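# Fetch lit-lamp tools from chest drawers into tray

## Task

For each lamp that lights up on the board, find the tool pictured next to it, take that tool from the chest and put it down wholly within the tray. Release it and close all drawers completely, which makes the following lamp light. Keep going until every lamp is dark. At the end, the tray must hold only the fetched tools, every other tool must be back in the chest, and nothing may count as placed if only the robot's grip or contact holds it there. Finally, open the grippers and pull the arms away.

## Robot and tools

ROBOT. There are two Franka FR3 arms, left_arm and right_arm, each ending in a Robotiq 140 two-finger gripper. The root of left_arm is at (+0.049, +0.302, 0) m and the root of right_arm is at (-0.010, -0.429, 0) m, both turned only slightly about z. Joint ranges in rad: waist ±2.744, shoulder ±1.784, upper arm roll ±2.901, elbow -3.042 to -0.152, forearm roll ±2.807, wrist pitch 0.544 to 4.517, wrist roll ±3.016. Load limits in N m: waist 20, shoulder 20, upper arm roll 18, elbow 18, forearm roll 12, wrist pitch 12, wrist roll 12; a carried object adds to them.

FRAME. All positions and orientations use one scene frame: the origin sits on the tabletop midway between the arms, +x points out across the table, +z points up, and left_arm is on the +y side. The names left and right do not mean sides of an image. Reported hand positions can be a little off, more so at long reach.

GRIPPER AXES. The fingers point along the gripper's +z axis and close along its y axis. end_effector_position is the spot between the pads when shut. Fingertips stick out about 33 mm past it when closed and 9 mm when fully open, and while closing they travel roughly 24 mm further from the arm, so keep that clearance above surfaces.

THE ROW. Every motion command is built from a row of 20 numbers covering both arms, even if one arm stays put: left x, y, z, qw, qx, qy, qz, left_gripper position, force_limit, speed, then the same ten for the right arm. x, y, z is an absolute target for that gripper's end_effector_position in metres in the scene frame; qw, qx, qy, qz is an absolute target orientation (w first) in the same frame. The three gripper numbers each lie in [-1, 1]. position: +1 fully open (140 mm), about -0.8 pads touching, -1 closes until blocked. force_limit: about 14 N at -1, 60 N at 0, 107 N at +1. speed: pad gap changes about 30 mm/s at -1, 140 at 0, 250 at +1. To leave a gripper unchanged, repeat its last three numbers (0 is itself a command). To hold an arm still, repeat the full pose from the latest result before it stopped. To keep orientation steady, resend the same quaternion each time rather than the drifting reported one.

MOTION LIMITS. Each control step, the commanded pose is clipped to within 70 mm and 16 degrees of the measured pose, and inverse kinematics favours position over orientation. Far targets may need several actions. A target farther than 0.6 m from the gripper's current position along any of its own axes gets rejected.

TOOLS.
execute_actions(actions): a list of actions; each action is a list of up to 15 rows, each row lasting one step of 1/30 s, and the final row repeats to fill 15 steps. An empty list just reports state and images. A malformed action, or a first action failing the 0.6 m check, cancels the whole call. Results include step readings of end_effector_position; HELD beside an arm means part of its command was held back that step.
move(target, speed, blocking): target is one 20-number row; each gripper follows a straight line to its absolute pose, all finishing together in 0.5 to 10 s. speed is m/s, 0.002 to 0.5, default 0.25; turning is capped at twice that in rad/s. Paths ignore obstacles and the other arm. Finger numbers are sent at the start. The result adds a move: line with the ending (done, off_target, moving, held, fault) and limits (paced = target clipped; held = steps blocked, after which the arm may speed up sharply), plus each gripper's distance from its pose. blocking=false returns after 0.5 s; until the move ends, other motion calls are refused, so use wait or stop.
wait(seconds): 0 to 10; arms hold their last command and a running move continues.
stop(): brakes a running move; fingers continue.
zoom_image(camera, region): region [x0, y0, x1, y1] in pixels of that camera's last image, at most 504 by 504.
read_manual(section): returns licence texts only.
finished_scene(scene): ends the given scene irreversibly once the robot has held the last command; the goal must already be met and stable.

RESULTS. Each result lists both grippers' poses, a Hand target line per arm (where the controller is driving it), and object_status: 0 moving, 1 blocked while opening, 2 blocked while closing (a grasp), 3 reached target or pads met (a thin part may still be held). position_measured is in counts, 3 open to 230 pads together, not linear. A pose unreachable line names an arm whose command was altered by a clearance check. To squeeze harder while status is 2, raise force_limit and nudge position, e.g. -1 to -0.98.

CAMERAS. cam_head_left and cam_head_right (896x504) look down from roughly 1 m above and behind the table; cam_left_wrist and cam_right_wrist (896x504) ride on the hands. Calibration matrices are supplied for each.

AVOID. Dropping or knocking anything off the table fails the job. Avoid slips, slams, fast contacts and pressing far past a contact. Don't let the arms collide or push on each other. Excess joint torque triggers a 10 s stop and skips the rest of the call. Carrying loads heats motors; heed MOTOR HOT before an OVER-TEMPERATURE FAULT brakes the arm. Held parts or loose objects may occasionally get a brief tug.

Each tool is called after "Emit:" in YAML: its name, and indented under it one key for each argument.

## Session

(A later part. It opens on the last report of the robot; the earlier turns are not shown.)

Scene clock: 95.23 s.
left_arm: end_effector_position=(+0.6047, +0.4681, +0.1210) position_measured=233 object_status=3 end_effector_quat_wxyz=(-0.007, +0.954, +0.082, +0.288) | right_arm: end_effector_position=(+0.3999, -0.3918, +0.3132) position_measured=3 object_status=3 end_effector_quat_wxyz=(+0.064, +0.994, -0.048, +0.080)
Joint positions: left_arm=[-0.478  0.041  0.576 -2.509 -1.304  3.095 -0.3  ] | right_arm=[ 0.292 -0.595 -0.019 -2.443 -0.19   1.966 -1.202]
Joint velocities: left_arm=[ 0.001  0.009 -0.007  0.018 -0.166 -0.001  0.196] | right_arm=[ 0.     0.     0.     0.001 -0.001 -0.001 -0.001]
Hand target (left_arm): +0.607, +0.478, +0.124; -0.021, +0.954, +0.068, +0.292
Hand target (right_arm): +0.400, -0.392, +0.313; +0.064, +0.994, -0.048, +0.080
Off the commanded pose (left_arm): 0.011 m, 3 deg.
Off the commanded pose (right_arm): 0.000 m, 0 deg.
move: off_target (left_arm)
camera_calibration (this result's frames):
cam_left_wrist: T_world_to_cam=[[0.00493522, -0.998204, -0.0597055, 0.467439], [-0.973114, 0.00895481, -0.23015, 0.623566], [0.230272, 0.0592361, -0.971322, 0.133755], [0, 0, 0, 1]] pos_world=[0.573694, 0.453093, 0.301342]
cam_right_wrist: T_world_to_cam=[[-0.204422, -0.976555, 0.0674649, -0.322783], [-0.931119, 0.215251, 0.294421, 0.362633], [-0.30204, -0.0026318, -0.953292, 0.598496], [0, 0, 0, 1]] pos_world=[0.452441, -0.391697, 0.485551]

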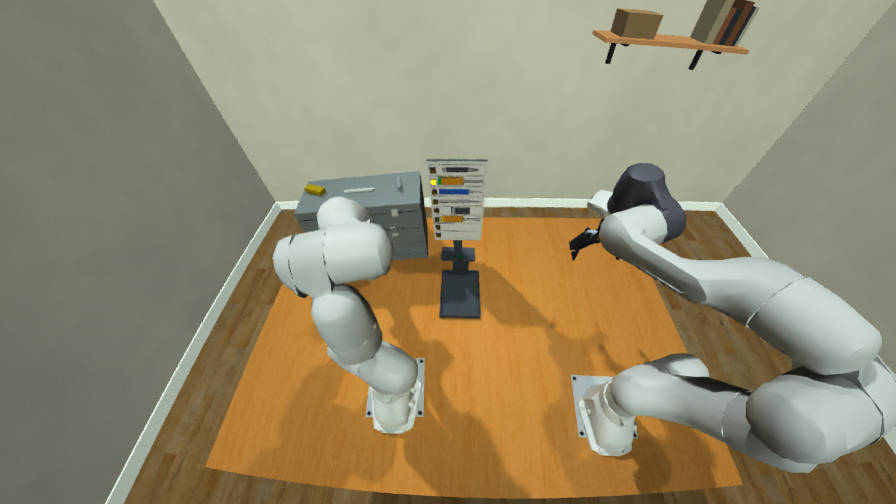

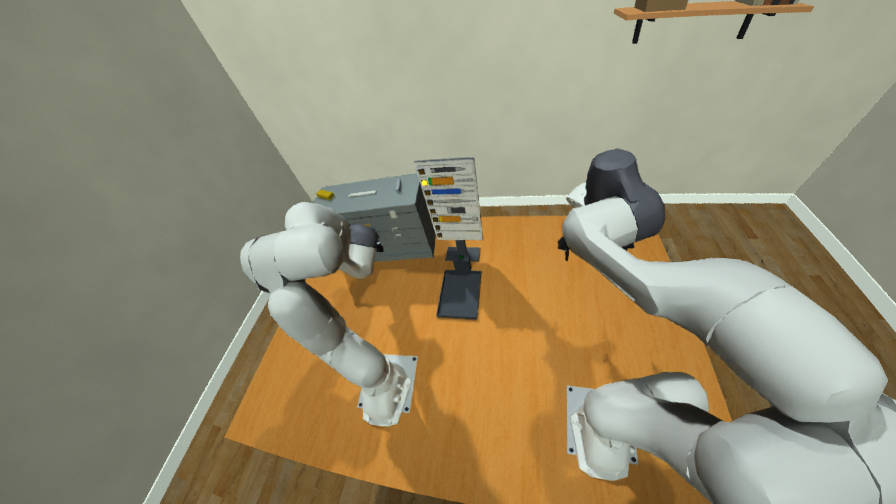

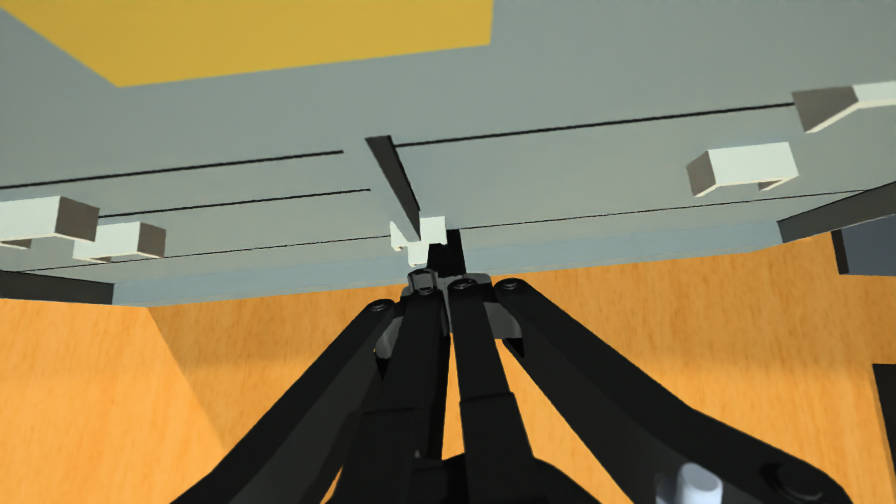

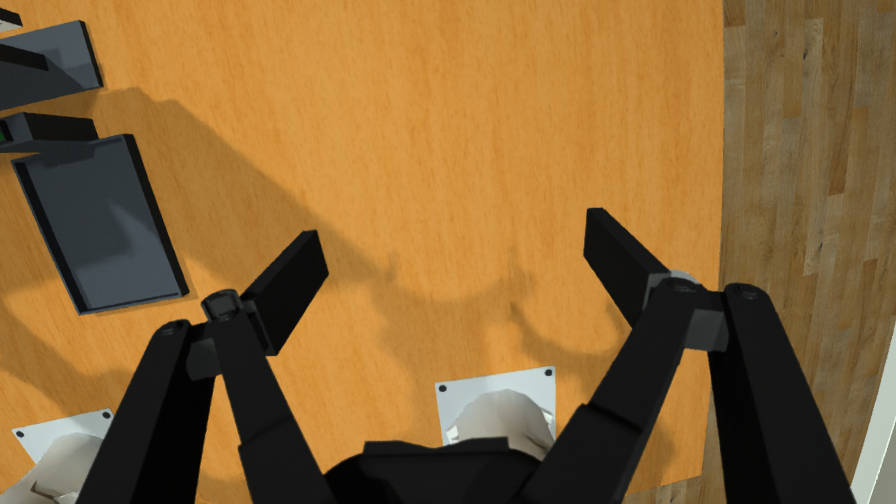

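Emit:
move:
  target: [0.56,0.478,0.2,-0.012,0.983,0.069,0.174,0.1,0,0,0.4,-0.392,0.313,0.064,0.994,-0.048,0.08,1,0,0]
  speed: 0.1

Emit:
move:
  target: [0.612,0.478,0.13,-0.015,0.974,0.068,0.216,0.1,0,0,0.4,-0.392,0.313,0.064,0.994,-0.048,0.08,1,0,0]
  speed: 0.05

Emit:
move:
  target: [0.612,0.478,0.13,-0.015,0.974,0.068,0.216,-1,0,0,0.4,-0.392,0.313,0.064,0.994,-0.048,0.08,1,0,0]

Scene clock: 98.07 s.
left_arm: end_effector_position=(+0.5638, +0.4770, +0.2026) position_measured=117 object_status=3 end_effector_quat_wxyz=(-0.013, +0.981, +0.060, +0.182) | right_arm: end_effector_position=(+0.3999, -0.3918, +0.3132) position_measured=3 object_status=3 end_effector_quat_wxyz=(+0.064, +0.994, -0.048, +0.080)
Joint positions: left_arm=[ 0.303 -0.237 -0.016 -2.522 -0.168  2.638 -1.212] | right_arm=[ 0.292 -0.595 -0.019 -2.443 -0.19   1.966 -1.202]
Joint velocities: left_arm=[ 0.007 -0.    -0.008  0.002  0.001 -0.002 -0.03 ] | right_arm=[-0.001  0.001 -0.    -0.001 -0.002  0.    -0.001]
Hand target (left_arm): +0.563, +0.477, +0.202; -0.013, +0.981, +0.066, +0.180
Hand target (right_arm): +0.400, -0.392, +0.313; +0.064, +0.994, -0.048, +0.080
Off the commanded pose (left_arm): 0.005 m, 1 deg.
Off the commanded pose (right_arm): 0.000 m, 0 deg.
move: off_target (left_arm)
camera_calibration (this result's frames):
cam_left_wrist: T_world_to_cam=[[-0.0504438, -0.996909, -0.060236, 0.512175], [-0.998623, 0.0512181, -0.0113784, 0.552413], [0.0144284, 0.0595791, -0.998119, 0.348891], [0, 0, 0, 1]] pos_world=[0.572454, 0.461512, 0.385372]
cam_right_wrist: T_world_to_cam=[[-0.204422, -0.976555, 0.0674649, -0.322783], [-0.931119, 0.215251, 0.294421, 0.362633], [-0.302041, -0.0026318, -0.953291, 0.598496], [0, 0, 0, 1]] pos_world=[0.452441, -0.391697, 0.485551]

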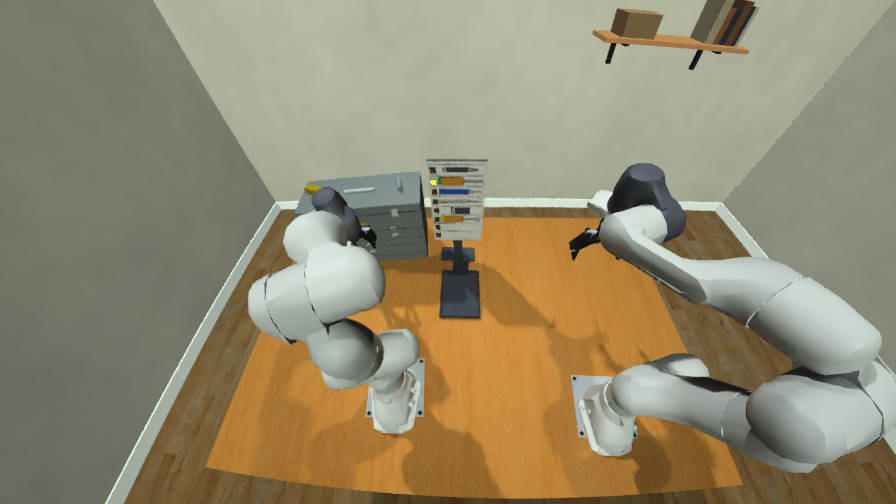

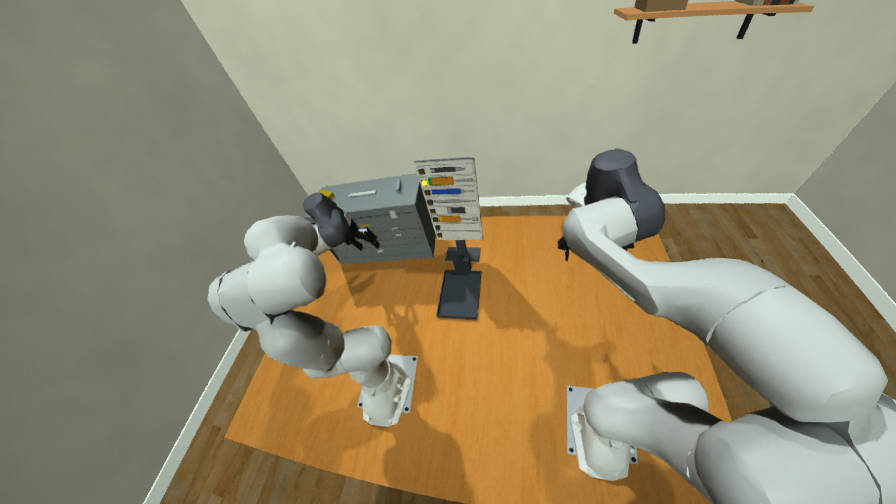

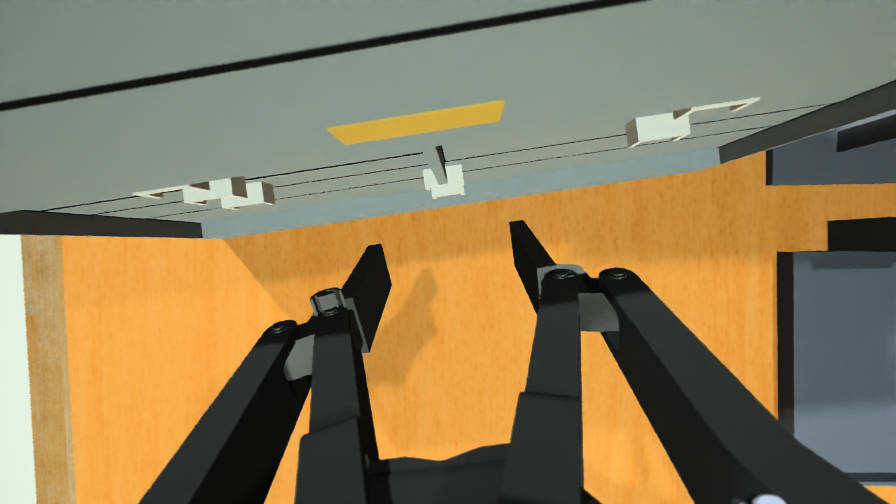

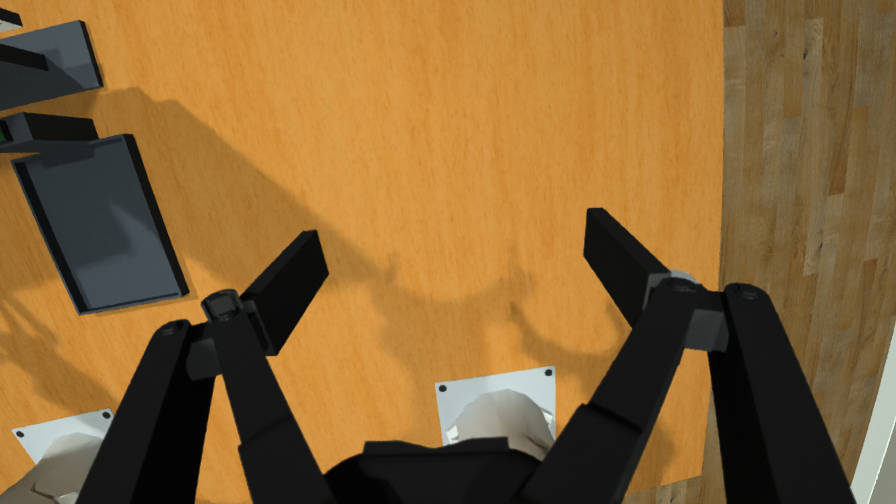

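Scene clock: 100.27 s.
left_arm: end_effector_position=(+0.6095, +0.4785, +0.1296) position_measured=117 object_status=3 end_effector_quat_wxyz=(-0.014, +0.974, +0.073, +0.212) | right_arm: end_effector_position=(+0.3999, -0.3918, +0.3132) position_measured=3 object_status=3 end_effector_quat_wxyz=(+0.064, +0.994, -0.048, +0.080)
Joint positions: left_arm=[ 0.257  0.013 -0.024 -2.499 -0.303  2.927 -1.143] | right_arm=[ 0.292 -0.595 -0.019 -2.443 -0.19   1.966 -1.202]
Joint velocities: left_arm=[-0.002  0.     0.     0.001 -0.011  0.004  0.03 ] | right_arm=[ 0.    -0.001  0.    -0.    -0.    -0.    -0.   ]
Hand target (left_arm): +0.612, +0.478, +0.131; -0.015, +0.974, +0.068, +0.216
Hand target (right_arm): +0.400, -0.392, +0.313; +0.064, +0.994, -0.048, +0.080
Off the commanded pose (left_arm): 0.003 m, 1 deg.
Off the commanded pose (right_arm): 0.000 m, 0 deg.
move: done
camera_calibration (this result's frames):
cam_left_wrist: T_world_to_cam=[[-0.0208177, -0.99775, -0.0637314, 0.494383], [-0.996951, 0.0255117, -0.073748, 0.616522], [0.0752079, 0.0620018, -0.995238, 0.236675], [0, 0, 0, 1]] pos_world=[0.607134, 0.462868, 0.312523]
cam_right_wrist: T_world_to_cam=[[-0.204422, -0.976555, 0.0674649, -0.322783], [-0.93112, 0.21525, 0.294421, 0.362633], [-0.30204, -0.00263188, -0.953292, 0.598496], [0, 0, 0, 1]] pos_world=[0.452441, -0.391697, 0.485551]

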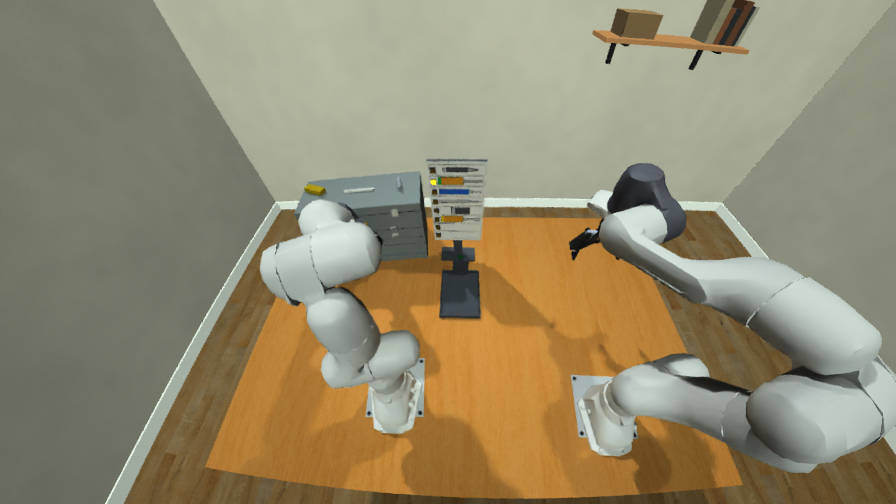

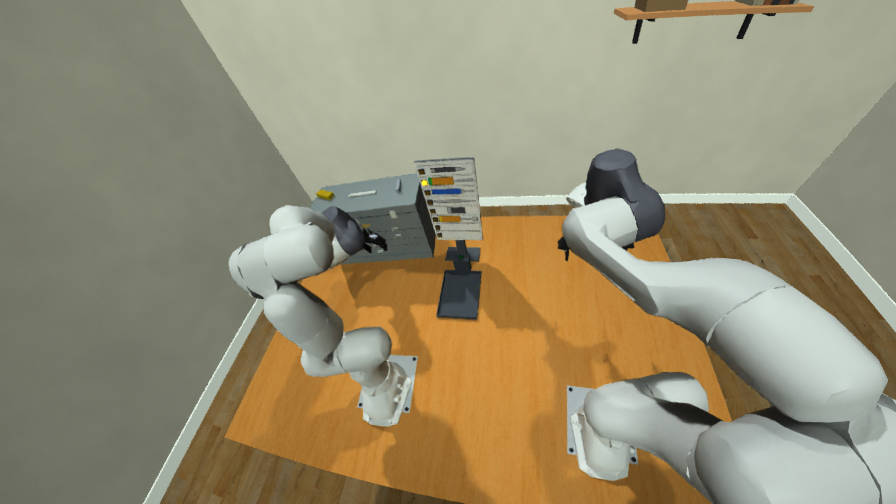

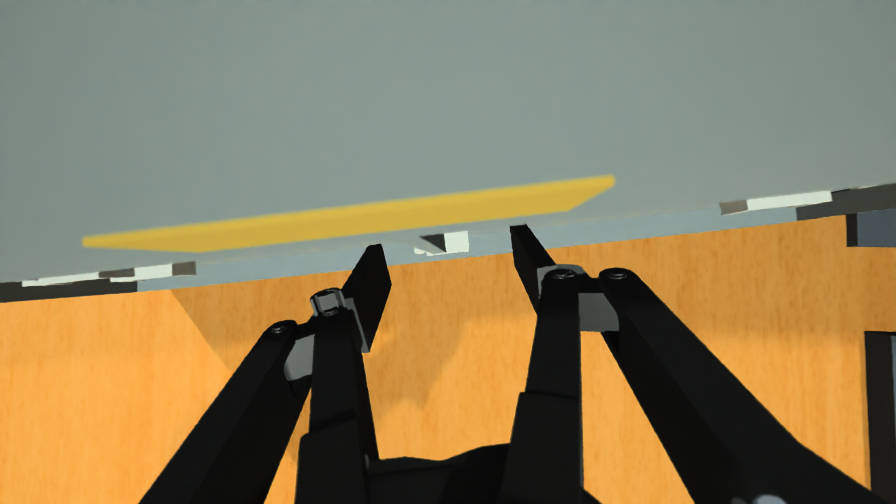

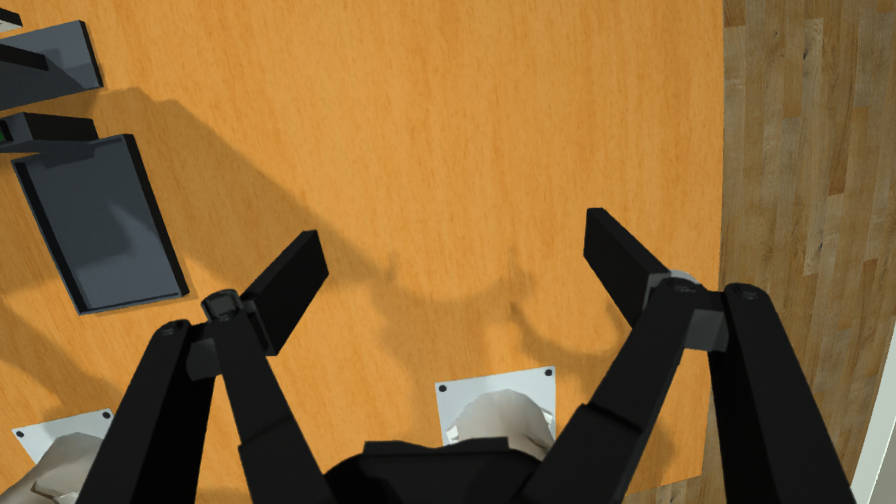

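Scene clock: 100.97 s.
left_arm: end_effector_position=(+0.6088, +0.4798, +0.1291) position_measured=193 object_status=2 end_effector_quat_wxyz=(-0.014, +0.974, +0.073, +0.212) | right_arm: end_effector_position=(+0.3999, -0.3918, +0.3132) position_measured=3 object_status=3 end_effector_quat_wxyz=(+0.064, +0.994, -0.048, +0.080)
Joint positions: left_arm=[ 0.259  0.013 -0.024 -2.5   -0.311  2.928 -1.134] | right_arm=[ 0.292 -0.595 -0.019 -2.443 -0.19   1.966 -1.202]
Joint velocities: left_arm=[-0.001  0.    -0.    -0.001 -0.005  0.     0.01 ] | right_arm=[ 0.001  0.001  0.    -0.    -0.001  0.001 -0.001]
Hand target (left_arm): +0.612, +0.478, +0.130; -0.015, +0.974, +0.068, +0.216
Hand target (right_arm): +0.400, -0.392, +0.313; +0.064, +0.994, -0.048, +0.080
Off the commanded pose (left_arm): 0.004 m, 1 deg.
Off the commanded pose (right_arm): 0.000 m, 0 deg.
move: off_target (left_arm)
camera_calibration (this result's frames):
cam_left_wrist: T_world_to_cam=[[-0.0205784, -0.997803, -0.0629703, 0.495411], [-0.996943, 0.0252274, -0.073947, 0.615909], [0.0753732, 0.0612561, -0.995272, 0.236406], [0, 0, 0, 1]] pos_world=[0.606402, 0.464303, 0.312029]
cam_right_wrist: T_world_to_cam=[[-0.204421, -0.976555, 0.0674649, -0.322783], [-0.93112, 0.21525, 0.294421, 0.362633], [-0.30204, -0.00263191, -0.953292, 0.598496], [0, 0, 0, 1]] pos_world=[0.452441, -0.391697, 0.485551]

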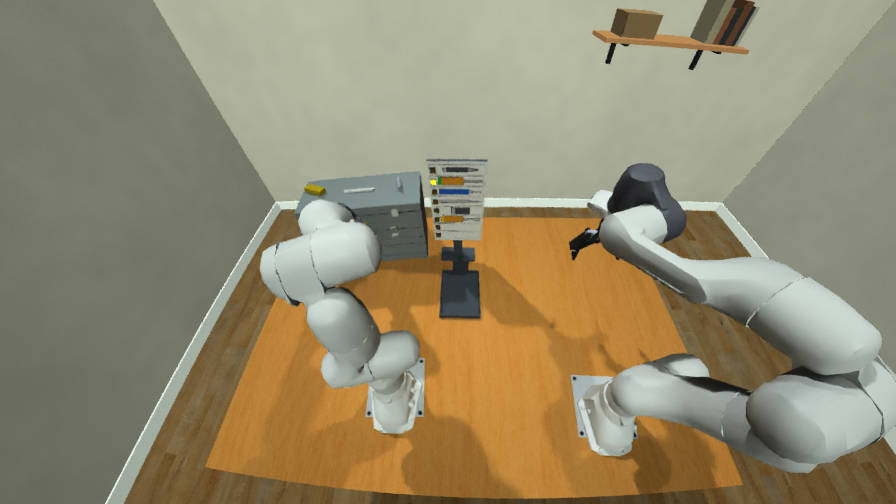

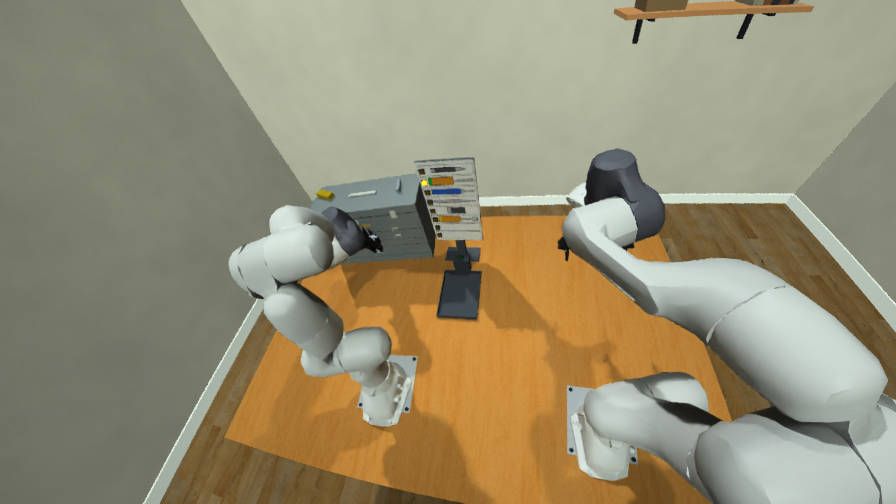

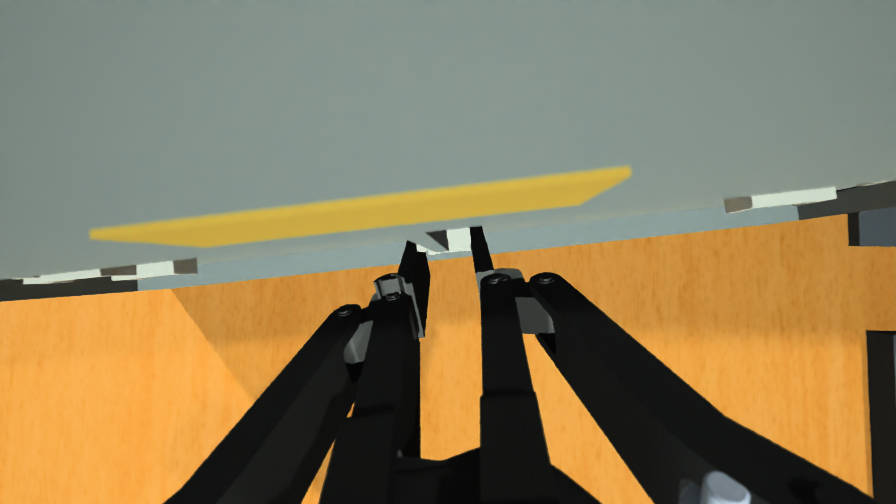

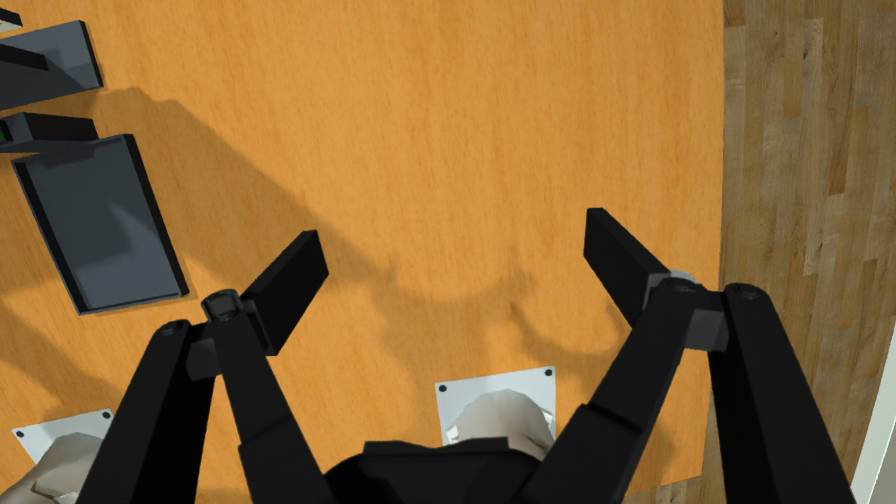

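Emit:
move:
  target: [0.53,0.469,0.13,-0.015,0.974,0.068,0.216,-1,0,0,0.4,-0.392,0.313,0.064,0.994,-0.048,0.08,1,0,0]
  speed: 0.08

Scene clock: 104.20 s.
left_arm: end_effector_position=(+0.5295, +0.4728, +0.1281) position_measured=193 object_status=2 end_effector_quat_wxyz=(-0.015, +0.974, +0.076, +0.214) | right_arm: end_effector_position=(+0.3999, -0.3918, +0.3132) position_measured=3 object_status=3 end_effector_quat_wxyz=(+0.064, +0.994, -0.048, +0.080)
Joint positions: left_arm=[ 0.241 -0.192  0.016 -2.743 -0.399  2.966 -1.029] | right_arm=[ 0.292 -0.595 -0.019 -2.443 -0.19   1.966 -1.202]
Joint velocities: left_arm=[-0.022 -0.003  0.023 -0.007 -0.009  0.005  0.033] | right_arm=[-0.    -0.    -0.001  0.001 -0.001  0.    -0.001]
Hand target (left_arm): +0.530, +0.470, +0.129; -0.015, +0.974, +0.068, +0.215
Hand target (right_arm): +0.400, -0.392, +0.313; +0.064, +0.994, -0.048, +0.080
Off the commanded pose (left_arm): 0.004 m, 1 deg.
Off the commanded pose (right_arm): 0.000 m, 0 deg.
move: off_target (left_arm)
camera_calibration (this result's frames):
cam_left_wrist: T_world_to_cam=[[-0.0145964, -0.997767, -0.0651765, 0.483802], [-0.996774, 0.019665, -0.0778159, 0.539963], [0.0789238, 0.0638304, -0.994835, 0.238725], [0, 0, 0, 1]] pos_world=[0.526442, 0.456866, 0.311043]
cam_right_wrist: T_world_to_cam=[[-0.204422, -0.976555, 0.067465, -0.322783], [-0.931119, 0.215251, 0.294421, 0.362633], [-0.302041, -0.00263183, -0.953291, 0.598496], [0, 0, 0, 1]] pos_world=[0.452441, -0.391697, 0.485551]

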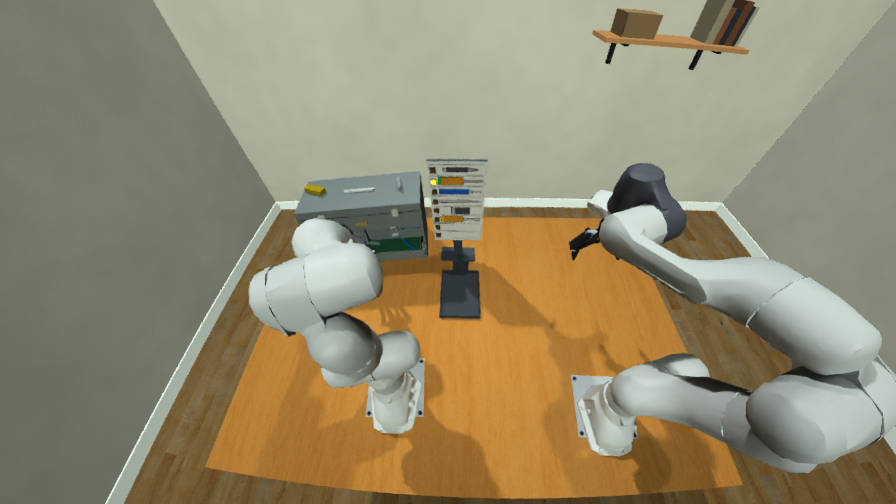

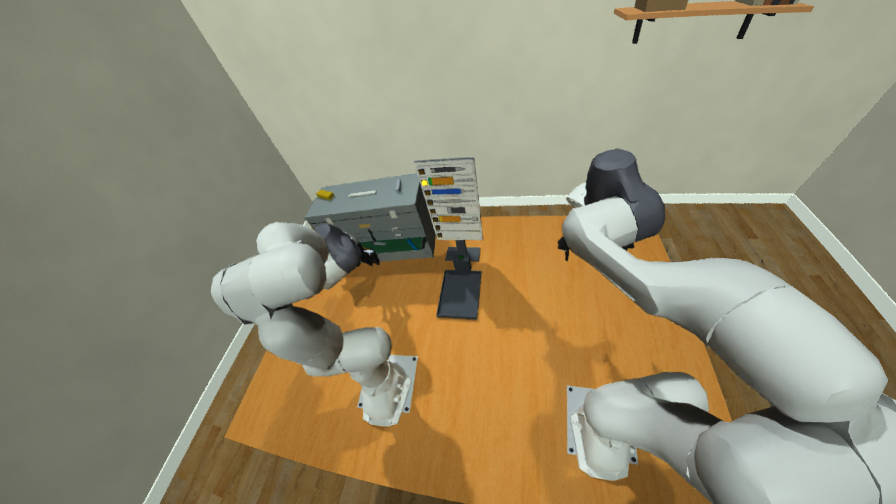

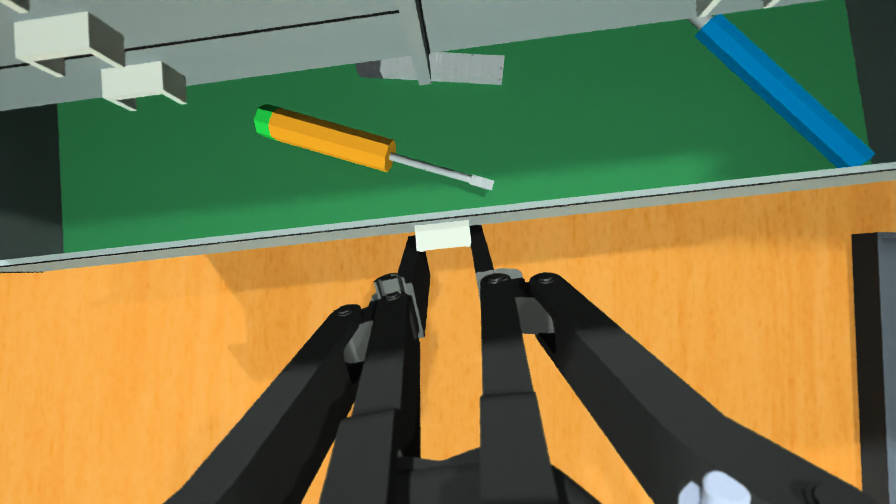

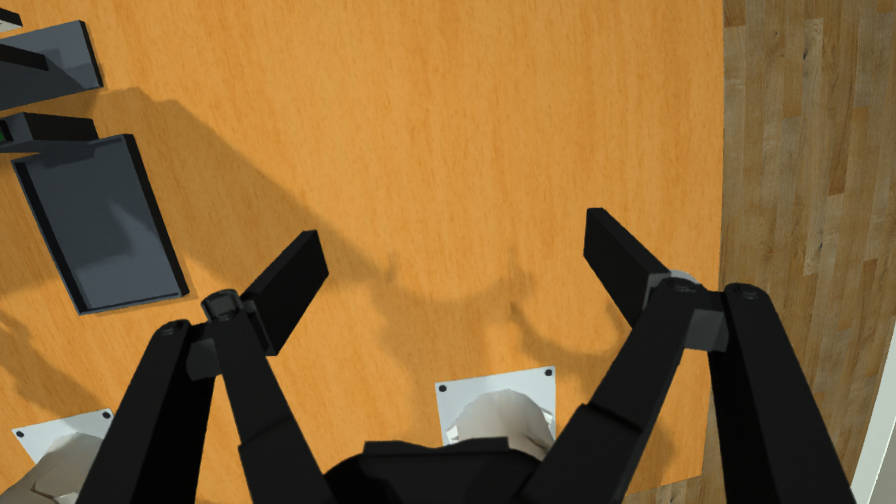

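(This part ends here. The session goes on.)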